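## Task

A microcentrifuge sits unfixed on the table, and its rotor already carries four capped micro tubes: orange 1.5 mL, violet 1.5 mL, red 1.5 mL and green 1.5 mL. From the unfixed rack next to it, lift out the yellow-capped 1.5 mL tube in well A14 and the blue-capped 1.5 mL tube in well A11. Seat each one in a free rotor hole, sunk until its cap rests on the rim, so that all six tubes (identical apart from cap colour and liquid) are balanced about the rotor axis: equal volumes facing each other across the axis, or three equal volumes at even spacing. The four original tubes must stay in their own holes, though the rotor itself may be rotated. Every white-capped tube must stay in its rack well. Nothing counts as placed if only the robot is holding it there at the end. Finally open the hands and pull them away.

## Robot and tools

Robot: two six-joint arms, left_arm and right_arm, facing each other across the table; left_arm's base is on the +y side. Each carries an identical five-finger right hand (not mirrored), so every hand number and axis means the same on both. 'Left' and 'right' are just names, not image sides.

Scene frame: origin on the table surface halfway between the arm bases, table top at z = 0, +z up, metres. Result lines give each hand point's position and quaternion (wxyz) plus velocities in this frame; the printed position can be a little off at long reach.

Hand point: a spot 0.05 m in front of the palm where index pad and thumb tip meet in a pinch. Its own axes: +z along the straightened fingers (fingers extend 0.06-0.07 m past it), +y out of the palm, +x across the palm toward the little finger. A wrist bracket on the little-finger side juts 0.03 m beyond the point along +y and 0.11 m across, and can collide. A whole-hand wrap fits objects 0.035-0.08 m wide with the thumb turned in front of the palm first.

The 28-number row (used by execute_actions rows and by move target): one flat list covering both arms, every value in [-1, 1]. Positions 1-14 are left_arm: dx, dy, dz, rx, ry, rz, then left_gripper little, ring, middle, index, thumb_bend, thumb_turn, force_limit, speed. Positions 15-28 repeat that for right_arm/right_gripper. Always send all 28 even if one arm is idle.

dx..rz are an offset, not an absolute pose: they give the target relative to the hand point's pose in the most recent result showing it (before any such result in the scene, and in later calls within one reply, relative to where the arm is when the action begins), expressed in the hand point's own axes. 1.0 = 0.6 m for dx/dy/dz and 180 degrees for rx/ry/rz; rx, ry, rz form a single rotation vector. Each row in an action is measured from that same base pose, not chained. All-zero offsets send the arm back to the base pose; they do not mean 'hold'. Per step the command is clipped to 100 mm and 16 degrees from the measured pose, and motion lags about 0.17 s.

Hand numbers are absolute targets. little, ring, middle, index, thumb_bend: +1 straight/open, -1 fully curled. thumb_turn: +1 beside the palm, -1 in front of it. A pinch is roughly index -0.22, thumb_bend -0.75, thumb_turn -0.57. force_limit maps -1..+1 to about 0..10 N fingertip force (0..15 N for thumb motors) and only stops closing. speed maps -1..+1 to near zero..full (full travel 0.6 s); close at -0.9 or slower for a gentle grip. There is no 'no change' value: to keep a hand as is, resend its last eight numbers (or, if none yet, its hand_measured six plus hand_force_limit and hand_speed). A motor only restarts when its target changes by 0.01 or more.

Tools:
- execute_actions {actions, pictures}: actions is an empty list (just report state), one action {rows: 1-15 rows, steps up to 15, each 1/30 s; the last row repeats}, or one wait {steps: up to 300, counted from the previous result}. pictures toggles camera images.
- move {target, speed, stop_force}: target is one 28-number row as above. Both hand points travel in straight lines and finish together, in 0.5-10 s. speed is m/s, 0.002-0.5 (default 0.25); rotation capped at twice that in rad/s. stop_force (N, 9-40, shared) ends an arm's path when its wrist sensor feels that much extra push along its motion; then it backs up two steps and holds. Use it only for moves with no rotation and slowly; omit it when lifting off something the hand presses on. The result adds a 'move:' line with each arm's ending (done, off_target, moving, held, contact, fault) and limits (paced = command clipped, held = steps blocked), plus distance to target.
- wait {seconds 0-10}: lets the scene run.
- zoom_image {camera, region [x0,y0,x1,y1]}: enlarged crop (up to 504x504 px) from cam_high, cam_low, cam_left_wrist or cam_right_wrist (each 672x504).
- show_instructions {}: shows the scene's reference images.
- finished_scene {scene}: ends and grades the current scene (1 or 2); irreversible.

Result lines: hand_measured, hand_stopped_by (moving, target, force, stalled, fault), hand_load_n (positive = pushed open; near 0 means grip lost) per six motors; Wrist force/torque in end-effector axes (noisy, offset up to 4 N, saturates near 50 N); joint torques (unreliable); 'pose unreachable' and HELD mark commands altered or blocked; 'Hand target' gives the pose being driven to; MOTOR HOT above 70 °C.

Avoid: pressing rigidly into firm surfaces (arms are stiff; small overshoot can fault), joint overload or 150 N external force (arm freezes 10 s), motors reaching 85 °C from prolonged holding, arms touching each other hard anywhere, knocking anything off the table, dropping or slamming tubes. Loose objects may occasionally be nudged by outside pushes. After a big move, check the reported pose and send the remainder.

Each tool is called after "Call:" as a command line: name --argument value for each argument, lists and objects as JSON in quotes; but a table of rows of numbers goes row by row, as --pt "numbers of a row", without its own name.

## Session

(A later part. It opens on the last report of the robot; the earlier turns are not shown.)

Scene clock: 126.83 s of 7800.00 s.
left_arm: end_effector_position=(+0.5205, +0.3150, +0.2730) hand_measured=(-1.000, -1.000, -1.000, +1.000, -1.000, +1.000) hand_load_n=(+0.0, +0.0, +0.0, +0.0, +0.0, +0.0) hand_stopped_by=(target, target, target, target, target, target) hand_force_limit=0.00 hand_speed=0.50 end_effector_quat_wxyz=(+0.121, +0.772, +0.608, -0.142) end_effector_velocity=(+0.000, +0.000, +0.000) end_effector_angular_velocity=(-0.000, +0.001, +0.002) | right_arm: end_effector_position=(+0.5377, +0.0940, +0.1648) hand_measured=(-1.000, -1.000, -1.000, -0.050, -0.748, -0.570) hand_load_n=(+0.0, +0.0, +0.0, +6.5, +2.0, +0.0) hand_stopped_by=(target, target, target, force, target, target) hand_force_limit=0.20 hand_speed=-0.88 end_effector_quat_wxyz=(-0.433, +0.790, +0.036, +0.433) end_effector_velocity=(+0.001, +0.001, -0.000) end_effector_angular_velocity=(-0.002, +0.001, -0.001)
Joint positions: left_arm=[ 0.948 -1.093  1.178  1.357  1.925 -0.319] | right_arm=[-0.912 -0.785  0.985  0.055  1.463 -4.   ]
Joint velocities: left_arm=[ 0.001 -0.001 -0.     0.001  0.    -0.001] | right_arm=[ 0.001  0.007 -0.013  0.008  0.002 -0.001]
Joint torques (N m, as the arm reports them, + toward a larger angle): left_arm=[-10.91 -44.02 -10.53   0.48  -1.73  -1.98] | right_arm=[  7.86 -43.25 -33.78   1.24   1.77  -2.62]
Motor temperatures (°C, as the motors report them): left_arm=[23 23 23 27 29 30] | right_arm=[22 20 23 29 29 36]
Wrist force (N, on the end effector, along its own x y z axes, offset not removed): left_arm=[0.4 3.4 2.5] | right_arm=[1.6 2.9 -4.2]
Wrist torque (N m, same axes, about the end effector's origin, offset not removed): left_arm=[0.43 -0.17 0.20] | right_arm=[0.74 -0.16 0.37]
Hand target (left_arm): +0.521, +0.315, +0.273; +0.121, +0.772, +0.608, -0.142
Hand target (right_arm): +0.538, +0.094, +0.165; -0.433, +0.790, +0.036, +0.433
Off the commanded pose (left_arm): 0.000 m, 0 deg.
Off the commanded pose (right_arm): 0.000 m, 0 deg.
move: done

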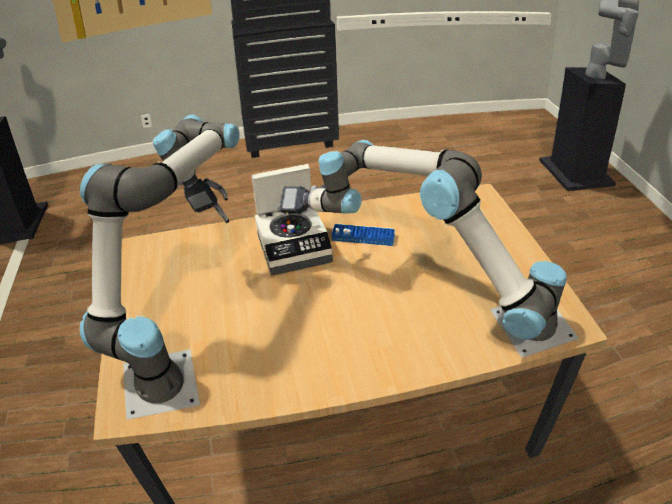

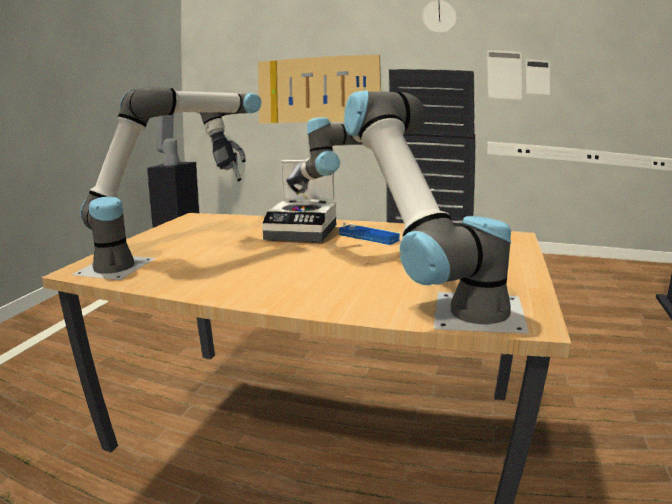

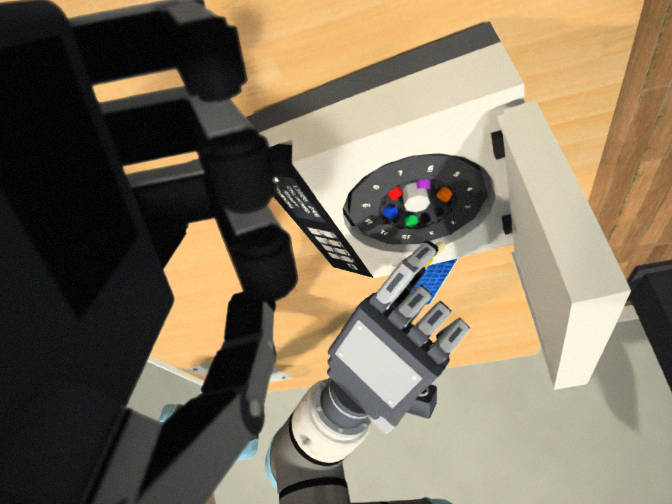

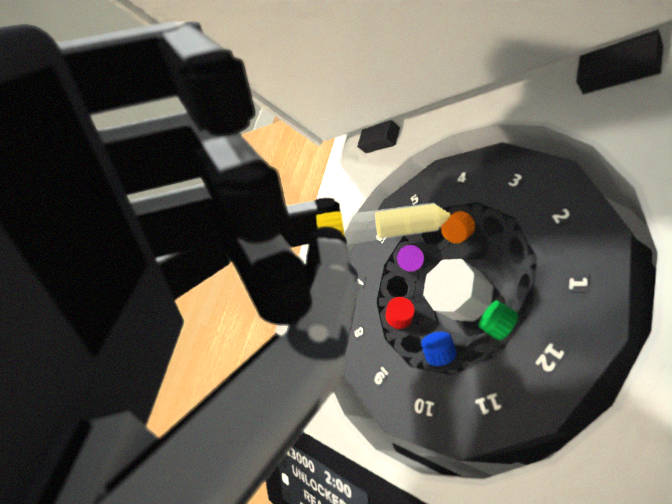

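Call:
move --target '[0,0,0,0,0,0,-1,-1,-1,1,-1,1,0,0.5, -0.0459,0.041,0.017,0,0,0,-1,-1,-1,-0.25,-0.75,-0.57,0.2,-0.88]' --speed 0.03 --stop_force 9

Call:
zoom_image --camera "cam_right_wrist" --region '[370,130,550,310]'

Call:
zoom_image --camera "cam_left_wrist" --region '[390,180,470,260]'

Scene clock: 129.63 s of 7800.00 s.
left_arm: end_effector_position=(+0.5205, +0.3150, +0.2730) hand_measured=(-1.000, -1.000, -1.000, +1.000, -1.000, +1.000) hand_load_n=(+0.0, +0.0, +0.0, +0.0, +0.0, +0.0) hand_stopped_by=(target, target, target, target, target, target) hand_force_limit=0.00 hand_speed=0.50 end_effector_quat_wxyz=(+0.121, +0.772, +0.608, -0.142) end_effector_velocity=(-0.000, -0.000, +0.000) end_effector_angular_velocity=(+0.000, +0.000, -0.000) | right_arm: end_effector_position=(+0.5378, +0.0948, +0.1267) hand_measured=(-1.000, -1.000, -1.000, -0.050, -0.748, -0.570) hand_load_n=(+0.0, +0.0, +0.0, +6.5, +2.0, +0.0) hand_stopped_by=(target, target, target, force, target, target) hand_force_limit=0.20 hand_speed=-0.88 end_effector_quat_wxyz=(-0.433, +0.790, +0.036, +0.433) end_effector_velocity=(+0.000, +0.000, -0.001) end_effector_angular_velocity=(+0.001, -0.001, +0.001)
Joint positions: left_arm=[ 0.948 -1.093  1.178  1.357  1.925 -0.319] | right_arm=[-0.911 -0.758  1.037 -0.024  1.464 -4.   ]
Joint velocities: left_arm=[-0.001 -0.     0.     0.    -0.    -0.   ] | right_arm=[-0.     0.001  0.001 -0.004 -0.001  0.   ]
Joint torques (N m, as the arm reports them, + toward a larger angle): left_arm=[-11.46 -43.75  -9.88   0.6   -0.89  -1.72] | right_arm=[  7.59 -41.77 -10.2   -3.28   2.17   2.14]
Motor temperatures (°C, as the motors report them): left_arm=[23 23 23 27 29 30] | right_arm=[22 20 23 29 29 36]
Wrist force (N, on the end effector, along its own x y z axes, offset not removed): left_arm=[0.6 3.0 3.1] | right_arm=[0.4 1.1 -2.2]
Wrist torque (N m, same axes, about the end effector's origin, offset not removed): left_arm=[0.43 -0.14 -0.02] | right_arm=[0.22 0.03 0.12]
Hand target (left_arm): +0.521, +0.315, +0.273; +0.121, +0.772, +0.608, -0.142
Hand target (right_arm): +0.538, +0.095, +0.127; -0.433, +0.790, +0.036, +0.433
Off the commanded pose (left_arm): 0.000 m, 0 deg.
Off the commanded pose (right_arm): 0.000 m, 0 deg.
move: done

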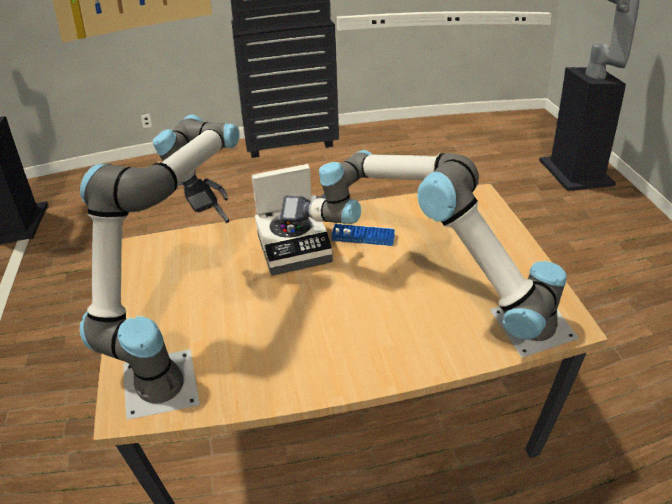

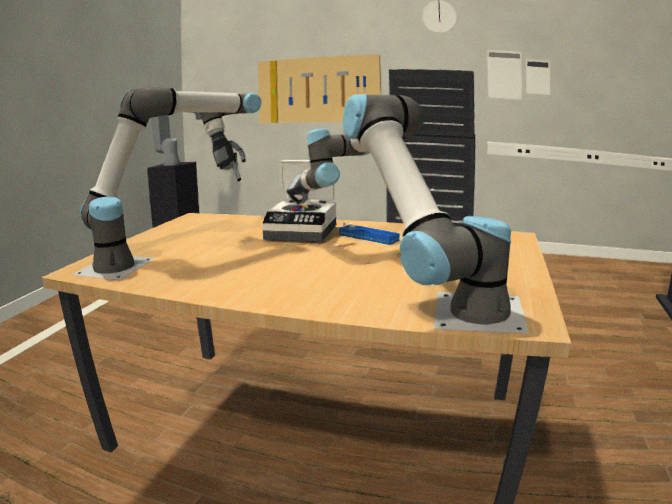

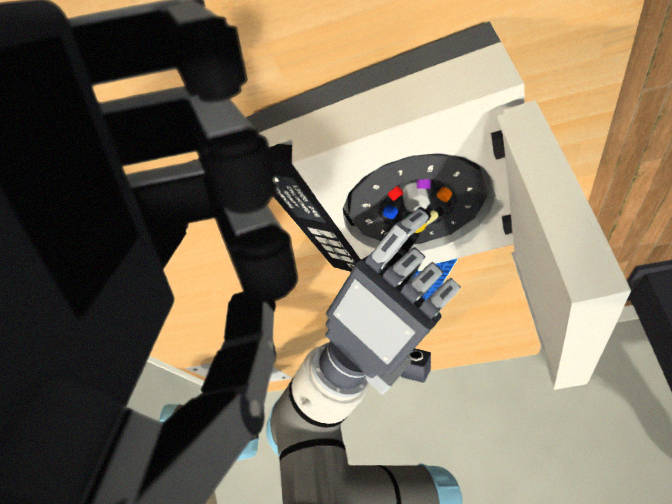

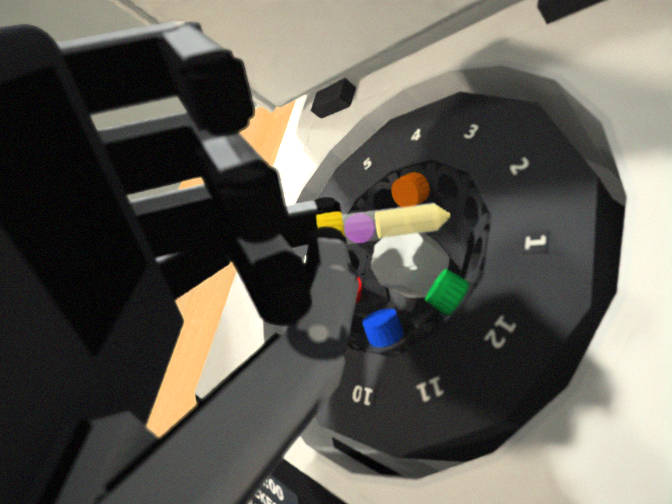

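Region (370, 130, 550, 310) of cam_right_wrist's 672x504 image, scaled by 2.800, with more detail than that image has.

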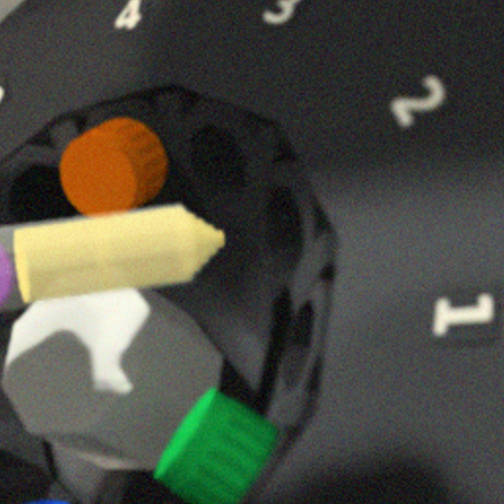

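Region (390, 180, 470, 260) of cam_left_wrist's 672x504 image, scaled by 6.300, with more detail than that image has.

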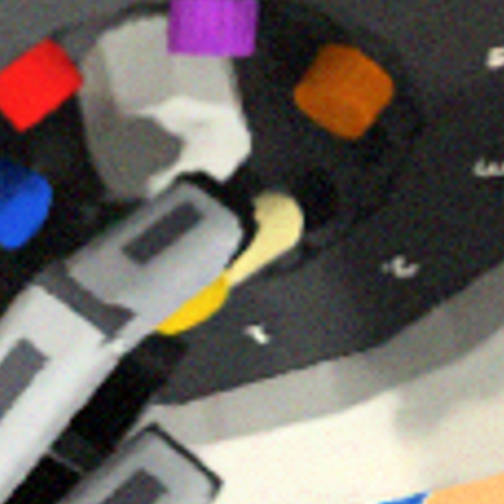

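Call:
move --target '[0,0,0,0,0,0,-1,-1,-1,1,-1,1,0,0.5, 0.0012,0.015,0.0022,0,0,0,-1,-1,-1,-0.25,-0.75,-0.57,0.2,-0.88]' --speed 0.008 --stop_force 9

Call:
zoom_image --camera "cam_right_wrist" --region '[370,130,550,310]'

Call:
zoom_image --camera "cam_left_wrist" --region '[390,180,470,260]'

Scene clock: 131.77 s of 7800.00 s.
left_arm: end_effector_position=(+0.5205, +0.3150, +0.2730) hand_measured=(-1.000, -1.000, -1.000, +1.000, -1.000, +1.000) hand_load_n=(+0.0, +0.0, +0.0, +0.0, +0.0, +0.0) hand_stopped_by=(target, target, target, target, target, target) hand_force_limit=0.00 hand_speed=0.50 end_effector_quat_wxyz=(+0.121, +0.772, +0.608, -0.142) end_effector_velocity=(+0.000, +0.000, -0.001) end_effector_angular_velocity=(+0.001, +0.001, -0.000) | right_arm: end_effector_position=(+0.5429, +0.0900, +0.1211) hand_measured=(-1.000, -1.000, -1.000, -0.050, -0.748, -0.570) hand_load_n=(+0.0, +0.0, +0.0, +6.5, +2.0, +0.0) hand_stopped_by=(target, target, target, force, target, target) hand_force_limit=0.20 hand_speed=-0.88 end_effector_quat_wxyz=(-0.433, +0.790, +0.036, +0.433) end_effector_velocity=(+0.001, -0.001, -0.001) end_effector_angular_velocity=(-0.000, +0.001, +0.001)
Joint positions: left_arm=[ 0.948 -1.093  1.178  1.357  1.925 -0.319] | right_arm=[-0.921 -0.756  1.047 -0.036  1.453 -4.003]
Joint velocities: left_arm=[ 0.     0.001  0.     0.001 -0.     0.001] | right_arm=[-0.002  0.     0.002 -0.002 -0.003 -0.001]
Joint torques (N m, as the arm reports them, + toward a larger angle): left_arm=[-10.85 -43.84 -10.92   0.55  -0.52  -1.66] | right_arm=[ -8.62 -42.64  -8.4   -3.84  -2.89  -2.39]
Motor temperatures (°C, as the motors report them): left_arm=[23 23 23 27 29 30] | right_arm=[22 20 23 29 29 36]
Wrist force (N, on the end effector, along its own x y z axes, offset not removed): left_arm=[2.4 1.2 1.5] | right_arm=[0.3 4.6 -2.9]
Wrist torque (N m, same axes, about the end effector's origin, offset not removed): left_arm=[0.11 -0.42 0.20] | right_arm=[0.89 0.15 0.34]
Hand target (left_arm): +0.521, +0.315, +0.273; +0.121, +0.772, +0.608, -0.142
Hand target (right_arm): +0.543, +0.090, +0.121; -0.433, +0.790, +0.036, +0.433
Off the commanded pose (left_arm): 0.000 m, 0 deg.
Off the commanded pose (right_arm): 0.000 m, 0 deg.
move: done

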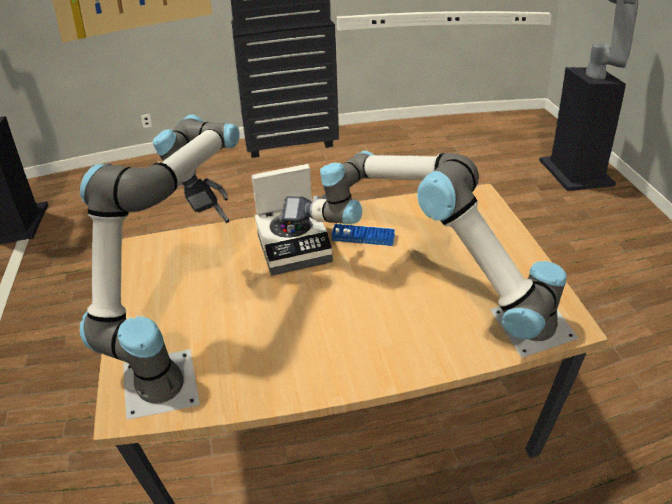

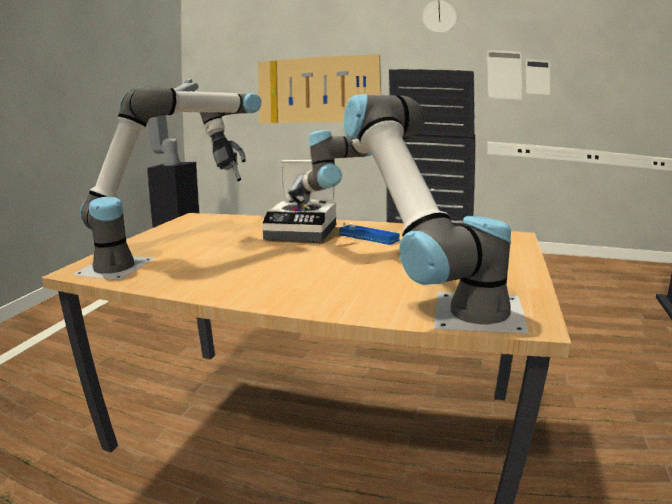

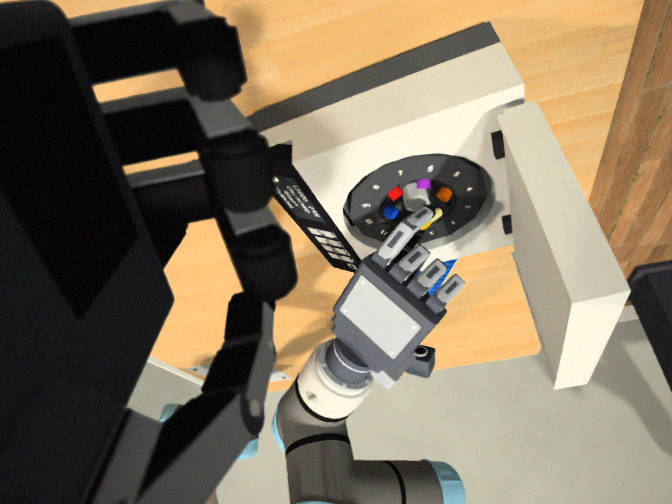

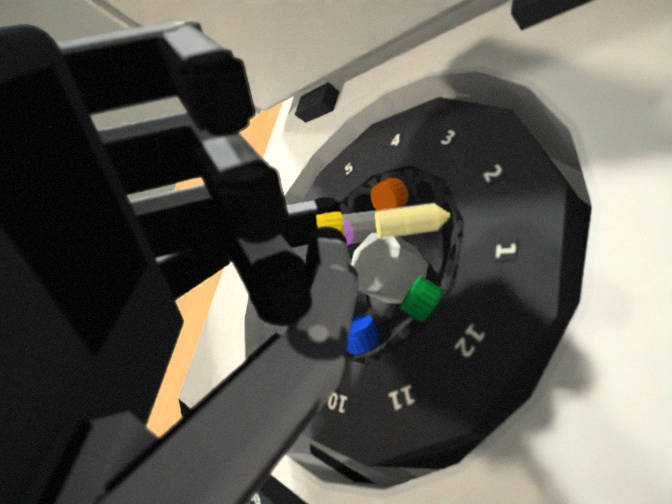

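Region (370, 130, 550, 310) of cam_right_wrist's 672x504 image, scaled by 2.800, with more detail than that image has.

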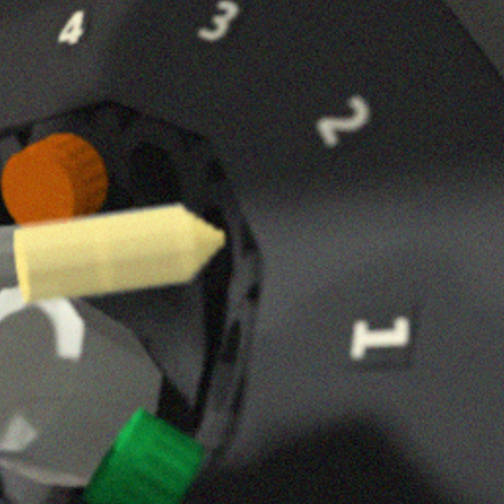

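Region (390, 180, 470, 260) of cam_left_wrist's 672x504 image, scaled by 6.300, with more detail than that image has.

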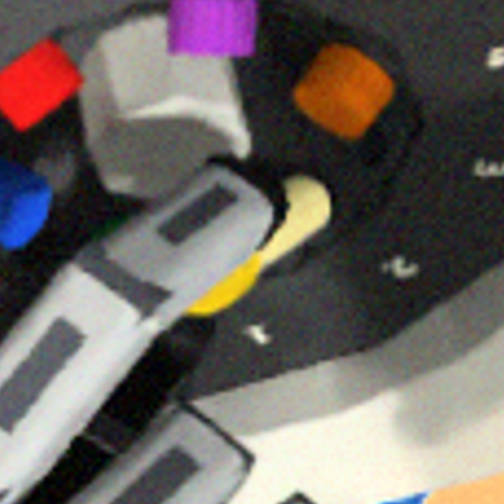

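Centered. Continue.

Call:
move --target '[0,0,0,0,0,0,-1,-1,-1,1,-1,1,0,0.5, -0.0015,0.028,0.0025,0,0,0,-1,-1,-1,-0.25,-0.75,-0.57,0.2,-0.88]' --speed 0.008 --stop_force 9

Call:
zoom_image --camera "cam_right_wrist" --region '[300,130,480,310]'

Scene clock: 134.73 s of 7800.00 s.
left_arm: end_effector_position=(+0.5205, +0.3150, +0.2730) hand_measured=(-1.000, -1.000, -1.000, +1.000, -1.000, +1.000) hand_load_n=(+0.0, +0.0, +0.0, +0.0, +0.0, +0.0) hand_stopped_by=(target, target, target, target, target, target) hand_force_limit=0.00 hand_speed=0.50 end_effector_quat_wxyz=(+0.121, +0.772, +0.608, -0.142) end_effector_velocity=(+0.000, +0.000, -0.000) end_effector_angular_velocity=(+0.000, +0.000, -0.000) | right_arm: end_effector_position=(+0.5505, +0.0809, +0.1092) hand_measured=(-1.000, -1.000, -1.000, -0.050, -0.750, -0.570) hand_load_n=(+0.0, +0.0, +0.0, +6.5, +1.0, +0.0) hand_stopped_by=(target, target, target, force, target, target) hand_force_limit=0.20 hand_speed=-0.88 end_effector_quat_wxyz=(-0.433, +0.790, +0.036, +0.433) end_effector_velocity=(-0.000, -0.000, -0.001) end_effector_angular_velocity=(-0.000, +0.000, +0.000)
Joint positions: left_arm=[ 0.948 -1.093  1.178  1.357  1.925 -0.319] | right_arm=[-0.939 -0.752  1.072 -0.065  1.436 -4.008]
Joint velocities: left_arm=[ 0.     0.    -0.     0.001  0.     0.001] | right_arm=[-0.001  0.     0.003 -0.003 -0.001 -0.   ]
Joint torques (N m, as the arm reports them, + toward a larger angle): left_arm=[-11.91 -44.58 -10.08   0.79  -0.53  -1.72] | right_arm=[ -9.5  -42.3   -7.67  -3.37  -3.04  -2.37]
Motor temperatures (°C, as the motors report them): left_arm=[23 23 23 27 29 30] | right_arm=[22 20 23 29 29 36]
Wrist force (N, on the end effector, along its own x y z axes, offset not removed): left_arm=[-1.0 1.9 1.4] | right_arm=[1.3 2.1 -2.8]
Wrist torque (N m, same axes, about the end effector's origin, offset not removed): left_arm=[0.18 0.06 -0.01] | right_arm=[0.38 0.03 0.19]
Hand target (left_arm): +0.521, +0.315, +0.273; +0.121, +0.772, +0.608, -0.142
Hand target (right_arm): +0.551, +0.081, +0.109; -0.433, +0.790, +0.036, +0.433
Off the commanded pose (left_arm): 0.000 m, 0 deg.
Off the commanded pose (right_arm): 0.000 m, 0 deg.
move: done

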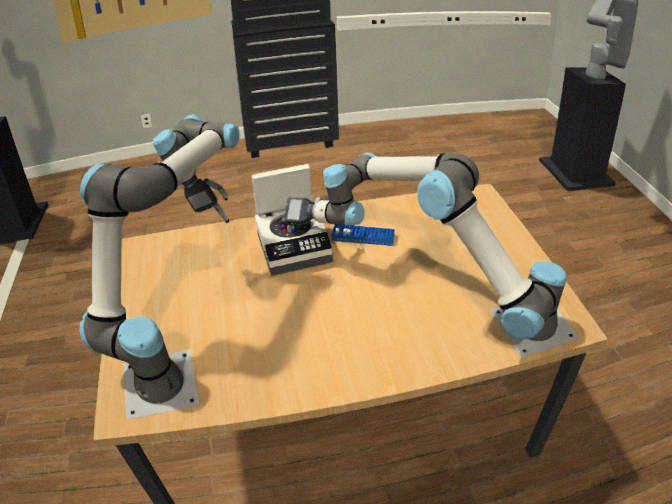

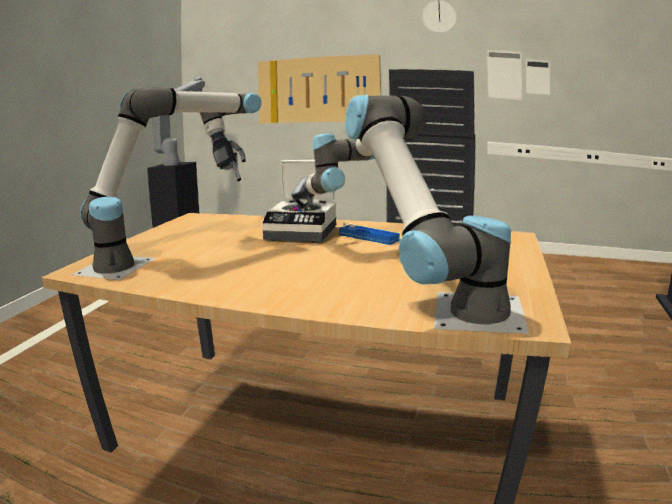

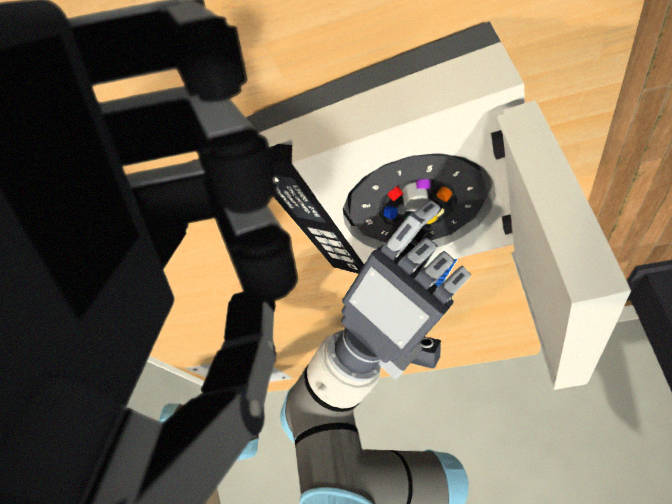

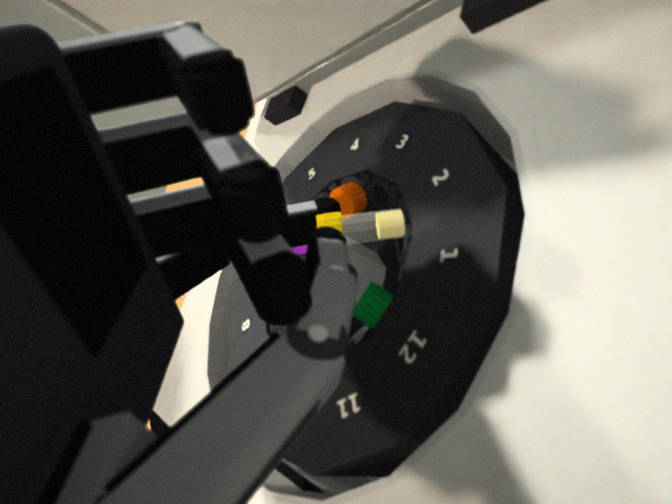

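Region (300, 130, 480, 310) of cam_right_wrist's 672x504 image, scaled by 2.800, with more detail than that image has.

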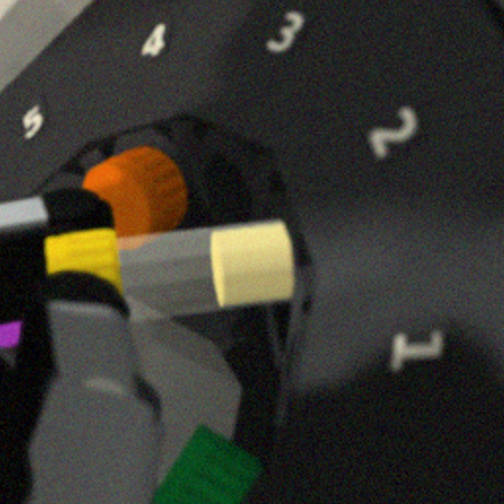

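Call:
move --target '[0,0,0,0,0,0,-1,-1,-1,1,-1,1,0,0.5, 0,0,-0.003,0,0,0,-1,-1,-1,0.08,-0.75,-0.57,0.2,-0.6]' --speed 0.004

Scene clock: 135.83 s of 7800.00 s.
left_arm: end_effector_position=(+0.5205, +0.3150, +0.2730) hand_measured=(-1.000, -1.000, -1.000, +1.000, -1.000, +1.000) hand_load_n=(+0.0, +0.0, +0.0, +0.0, +0.0, +0.0) hand_stopped_by=(target, target, target, target, target, target) hand_force_limit=0.00 hand_speed=0.50 end_effector_quat_wxyz=(+0.121, +0.772, +0.608, -0.142) end_effector_velocity=(-0.000, -0.001, +0.000) end_effector_angular_velocity=(-0.000, -0.001, -0.001) | right_arm: end_effector_position=(+0.5494, +0.0797, +0.1096) hand_measured=(-1.000, -1.000, -1.000, +0.080, -0.750, -0.570) hand_load_n=(+0.0, +0.0, +0.0, +0.0, +0.0, +0.0) hand_stopped_by=(target, target, target, target, target, target) hand_force_limit=0.20 hand_speed=-0.60 end_effector_quat_wxyz=(-0.433, +0.790, +0.036, +0.433) end_effector_velocity=(-0.000, -0.001, -0.000) end_effector_angular_velocity=(-0.000, +0.000, -0.001)
Joint positions: left_arm=[ 0.948 -1.093  1.178  1.357  1.925 -0.319] | right_arm=[-0.94  -0.757  1.08  -0.067  1.436 -4.008]
Joint velocities: left_arm=[-0.001  0.    -0.001  0.    -0.     0.   ] | right_arm=[-0.001 -0.002  0.004 -0.001 -0.    -0.   ]
Joint torques (N m, as the arm reports them, + toward a larger angle): left_arm=[-10.83 -44.18 -10.78   0.66  -0.63  -1.81] | right_arm=[ -9.68 -54.51  -6.83  -3.38  -2.96  -2.49]
Motor temperatures (°C, as the motors report them): left_arm=[23 23 23 27 29 30] | right_arm=[22 20 23 29 29 36]
Wrist force (N, on the end effector, along its own x y z axes, offset not removed): left_arm=[1.6 2.7 3.6] | right_arm=[-0.8 3.1 -3.2]
Wrist torque (N m, same axes, about the end effector's origin, offset not removed): left_arm=[0.06 -0.23 0.08] | right_arm=[0.72 0.36 0.34]
Hand target (left_arm): +0.521, +0.315, +0.273; +0.121, +0.772, +0.608, -0.142
Hand target (right_arm): +0.549, +0.080, +0.110; -0.433, +0.790, +0.036, +0.433
Off the commanded pose (left_arm): 0.000 m, 0 deg.
Off the commanded pose (right_arm): 0.000 m, 0 deg.
move: done

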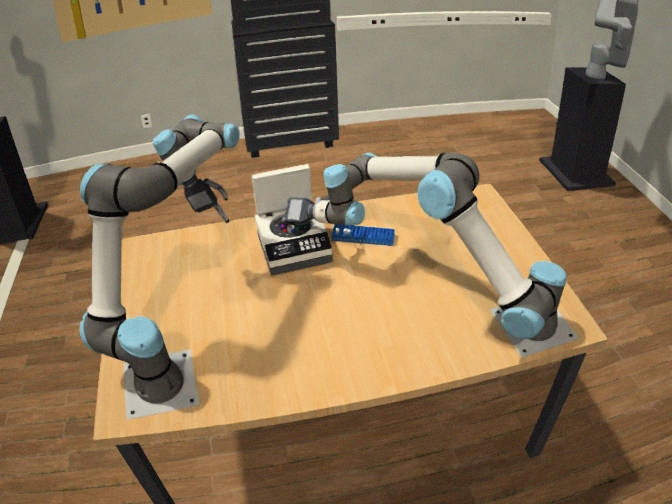

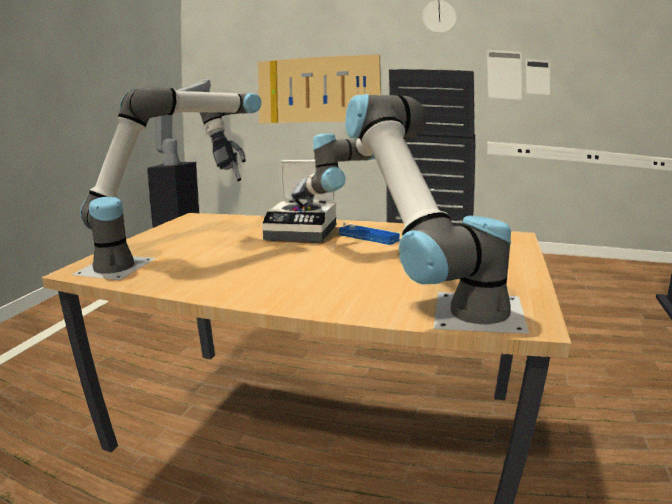

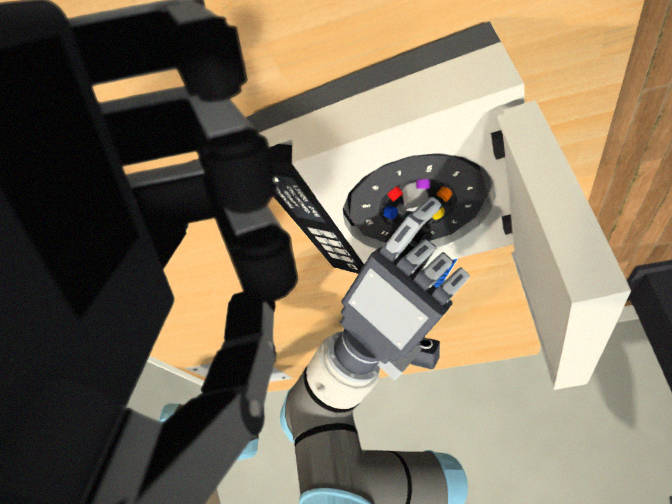

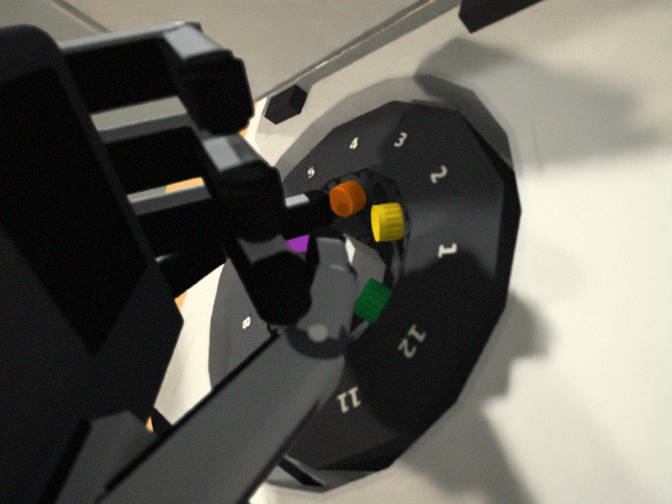

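Call:
move --target '[0,0,0,0,0,0,-1,-1,-1,1,-1,1,0,0.5, 0.06,-0.054,-0.021,0,0,0,-1,-1,-1,0.08,-0.75,-0.57,0.2,-0.6]' --speed 0.08

Call:
move --target '[0,0,0,0,0,0,-1,-1,-1,1,-1,1,0,0.5, 0.12,-0.13,-0.25,0,0,0,-1,-1,-1,0.08,-0.75,-0.57,0.2,-0.6]' --speed 0.25

Scene clock: 137.67 s of 7800.00 s.
left_arm: end_effector_position=(+0.5205, +0.3150, +0.2730) hand_measured=(-1.000, -1.000, -1.000, +1.000, -1.000, +1.000) hand_load_n=(+0.0, +0.0, +0.0, +0.0, +0.0, +0.0) hand_stopped_by=(target, target, target, target, target, target) hand_force_limit=0.00 hand_speed=0.50 end_effector_quat_wxyz=(+0.121, +0.772, +0.608, -0.142) end_effector_velocity=(-0.000, -0.000, -0.001) end_effector_angular_velocity=(+0.001, +0.002, -0.001) | right_arm: end_effector_position=(+0.5496, +0.0794, +0.1595) hand_measured=(-1.000, -1.000, -1.000, +0.080, -0.750, -0.570) hand_load_n=(+0.0, +0.0, +0.0, +0.0, +0.0, +0.0) hand_stopped_by=(target, target, target, target, target, target) hand_force_limit=0.20 hand_speed=-0.60 end_effector_quat_wxyz=(-0.433, +0.790, +0.036, +0.433) end_effector_velocity=(-0.000, -0.000, +0.001) end_effector_angular_velocity=(-0.001, +0.001, -0.001)
Joint positions: left_arm=[ 0.948 -1.093  1.178  1.357  1.925 -0.319] | right_arm=[-0.94  -0.794  1.013  0.035  1.435 -4.008]
Joint velocities: left_arm=[-0.001  0.002  0.     0.001  0.     0.   ] | right_arm=[ 0.    -0.001 -0.002  0.004  0.001 -0.   ]
Joint torques (N m, as the arm reports them, + toward a larger angle): left_arm=[-10.27 -42.94 -11.25   0.73  -0.49  -1.86] | right_arm=[-10.04 -55.64 -35.04   1.15  -2.62  -2.44]
Motor temperatures (°C, as the motors report them): left_arm=[23 23 23 27 29 30] | right_arm=[22 20 23 29 29 36]
Wrist force (N, on the end effector, along its own x y z axes, offset not removed): left_arm=[-0.4 3.7 1.8] | right_arm=[-0.5 4.7 -1.8]
Wrist torque (N m, same axes, about the end effector's origin, offset not removed): left_arm=[0.47 0.01 0.10] | right_arm=[0.94 0.03 0.31]
Hand target (left_arm): +0.521, +0.315, +0.273; +0.121, +0.772, +0.608, -0.142
Hand target (right_arm): +0.550, +0.079, +0.160; -0.433, +0.790, +0.036, +0.433
Off the commanded pose (left_arm): 0.000 m, 0 deg.
Off the commanded pose (right_arm): 0.000 m, 0 deg.
move: done

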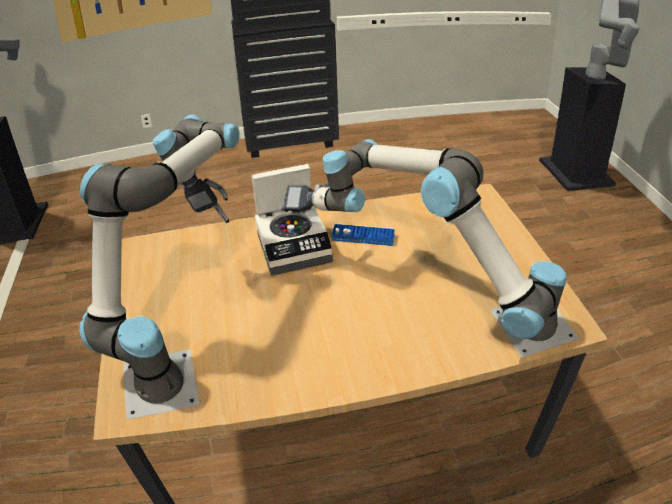

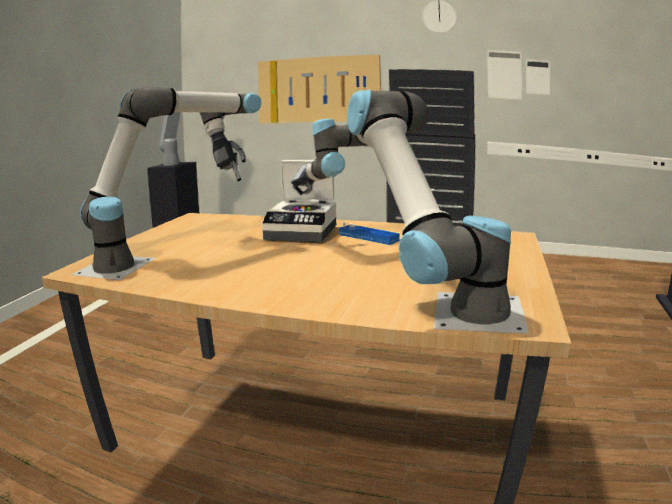

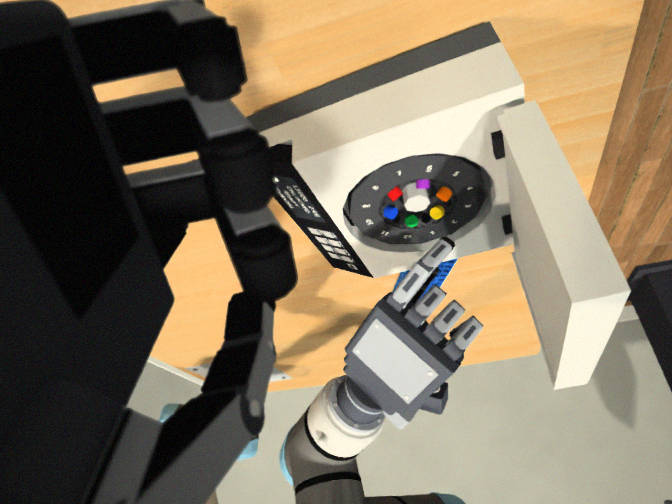

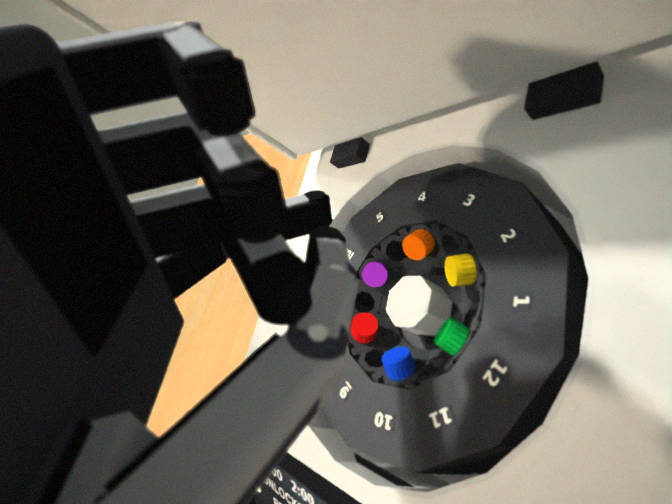

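Scene clock: 139.03 s of 7800.00 s.
left_arm: end_effector_position=(+0.5205, +0.3150, +0.2730) hand_measured=(-1.000, -1.000, -1.000, +1.000, -1.000, +1.000) hand_load_n=(+0.0, +0.0, +0.0, +0.0, +0.0, +0.0) hand_stopped_by=(target, target, target, target, target, target) hand_force_limit=0.00 hand_speed=0.50 end_effector_quat_wxyz=(+0.121, +0.772, +0.608, -0.142) end_effector_velocity=(-0.000, -0.000, +0.001) end_effector_angular_velocity=(-0.001, -0.001, -0.000) | right_arm: end_effector_position=(+0.4630, -0.0021, +0.2995) hand_measured=(-1.000, -1.000, -1.000, +0.080, -0.750, -0.570) hand_load_n=(+0.0, +0.0, +0.0, +0.0, +0.0, +0.0) hand_stopped_by=(target, target, target, target, target, target) hand_force_limit=0.20 hand_speed=-0.60 end_effector_quat_wxyz=(-0.433, +0.790, +0.036, +0.433) end_effector_velocity=(-0.001, -0.001, +0.001) end_effector_angular_velocity=(-0.000, +0.000, +0.000)
Joint positions: left_arm=[ 0.948 -1.093  1.178  1.357  1.925 -0.319] | right_arm=[-0.955 -1.161  1.243  0.173  1.421 -4.012]
Joint velocities: left_arm=[-0.001 -0.002  0.001 -0.     0.    -0.   ] | right_arm=[-0.    -0.003  0.002  0.001 -0.    -0.   ]
Joint torques (N m, as the arm reports them, + toward a larger angle): left_arm=[-11.42 -43.87 -10.26   0.7   -0.54  -1.87] | right_arm=[-10.44 -42.58  -9.28   1.45  -2.73  -2.41]
Motor temperatures (°C, as the motors report them): left_arm=[23 23 23 27 29 30] | right_arm=[22 20 23 29 29 36]
Wrist force (N, on the end effector, along its own x y z axes, offset not removed): left_arm=[-0.2 1.3 1.7] | right_arm=[1.2 -1.1 0.4]
Wrist torque (N m, same axes, about the end effector's origin, offset not removed): left_arm=[0.10 -0.04 -0.05] | right_arm=[-0.23 -0.26 0.21]
Hand target (left_arm): +0.521, +0.315, +0.273; +0.121, +0.772, +0.608, -0.142
Hand target (right_arm): +0.463, -0.002, +0.300; -0.433, +0.790, +0.036, +0.433
Off the commanded pose (left_arm): 0.000 m, 0 deg.
Off the commanded pose (right_arm): 0.000 m, 0 deg.
move: done

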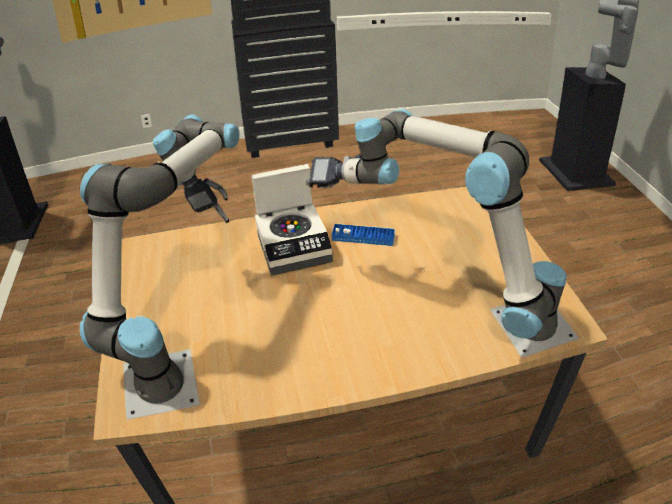

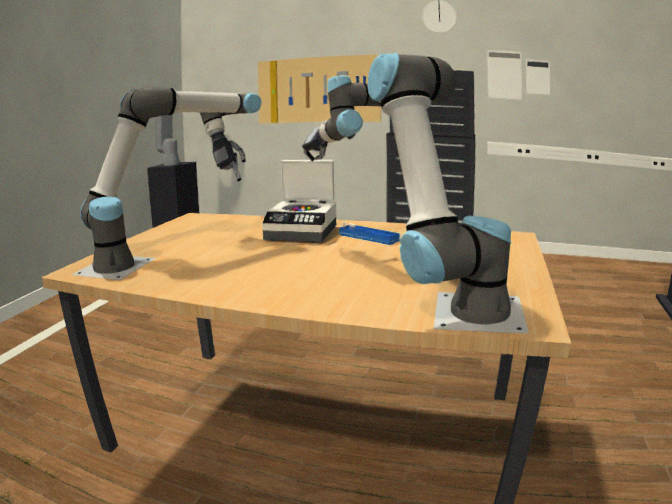

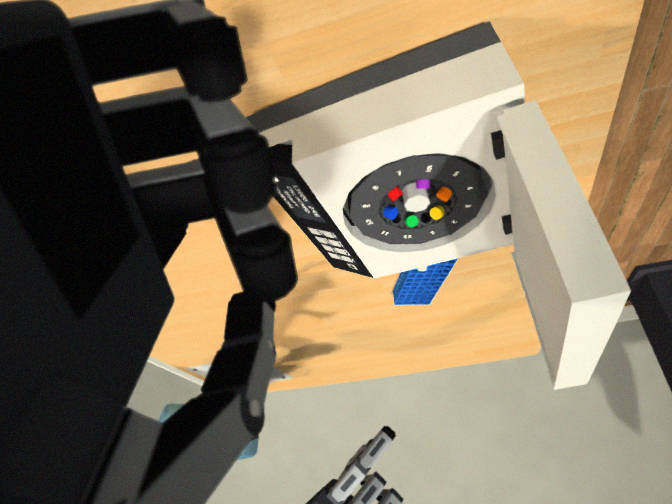

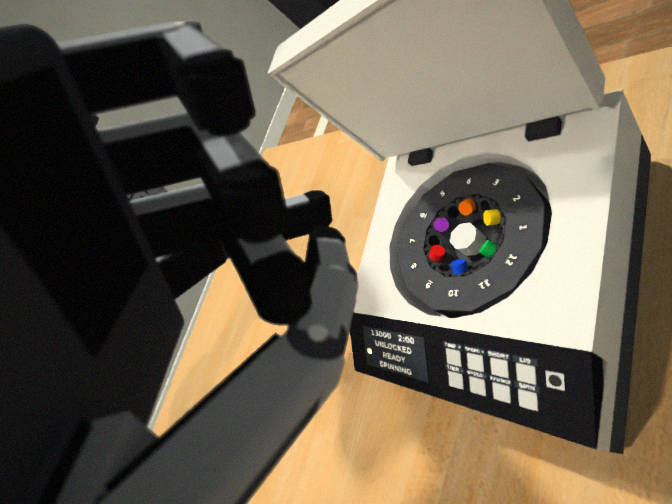

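Call:
finished_scene --scene 2

The scene is finished: the task was done.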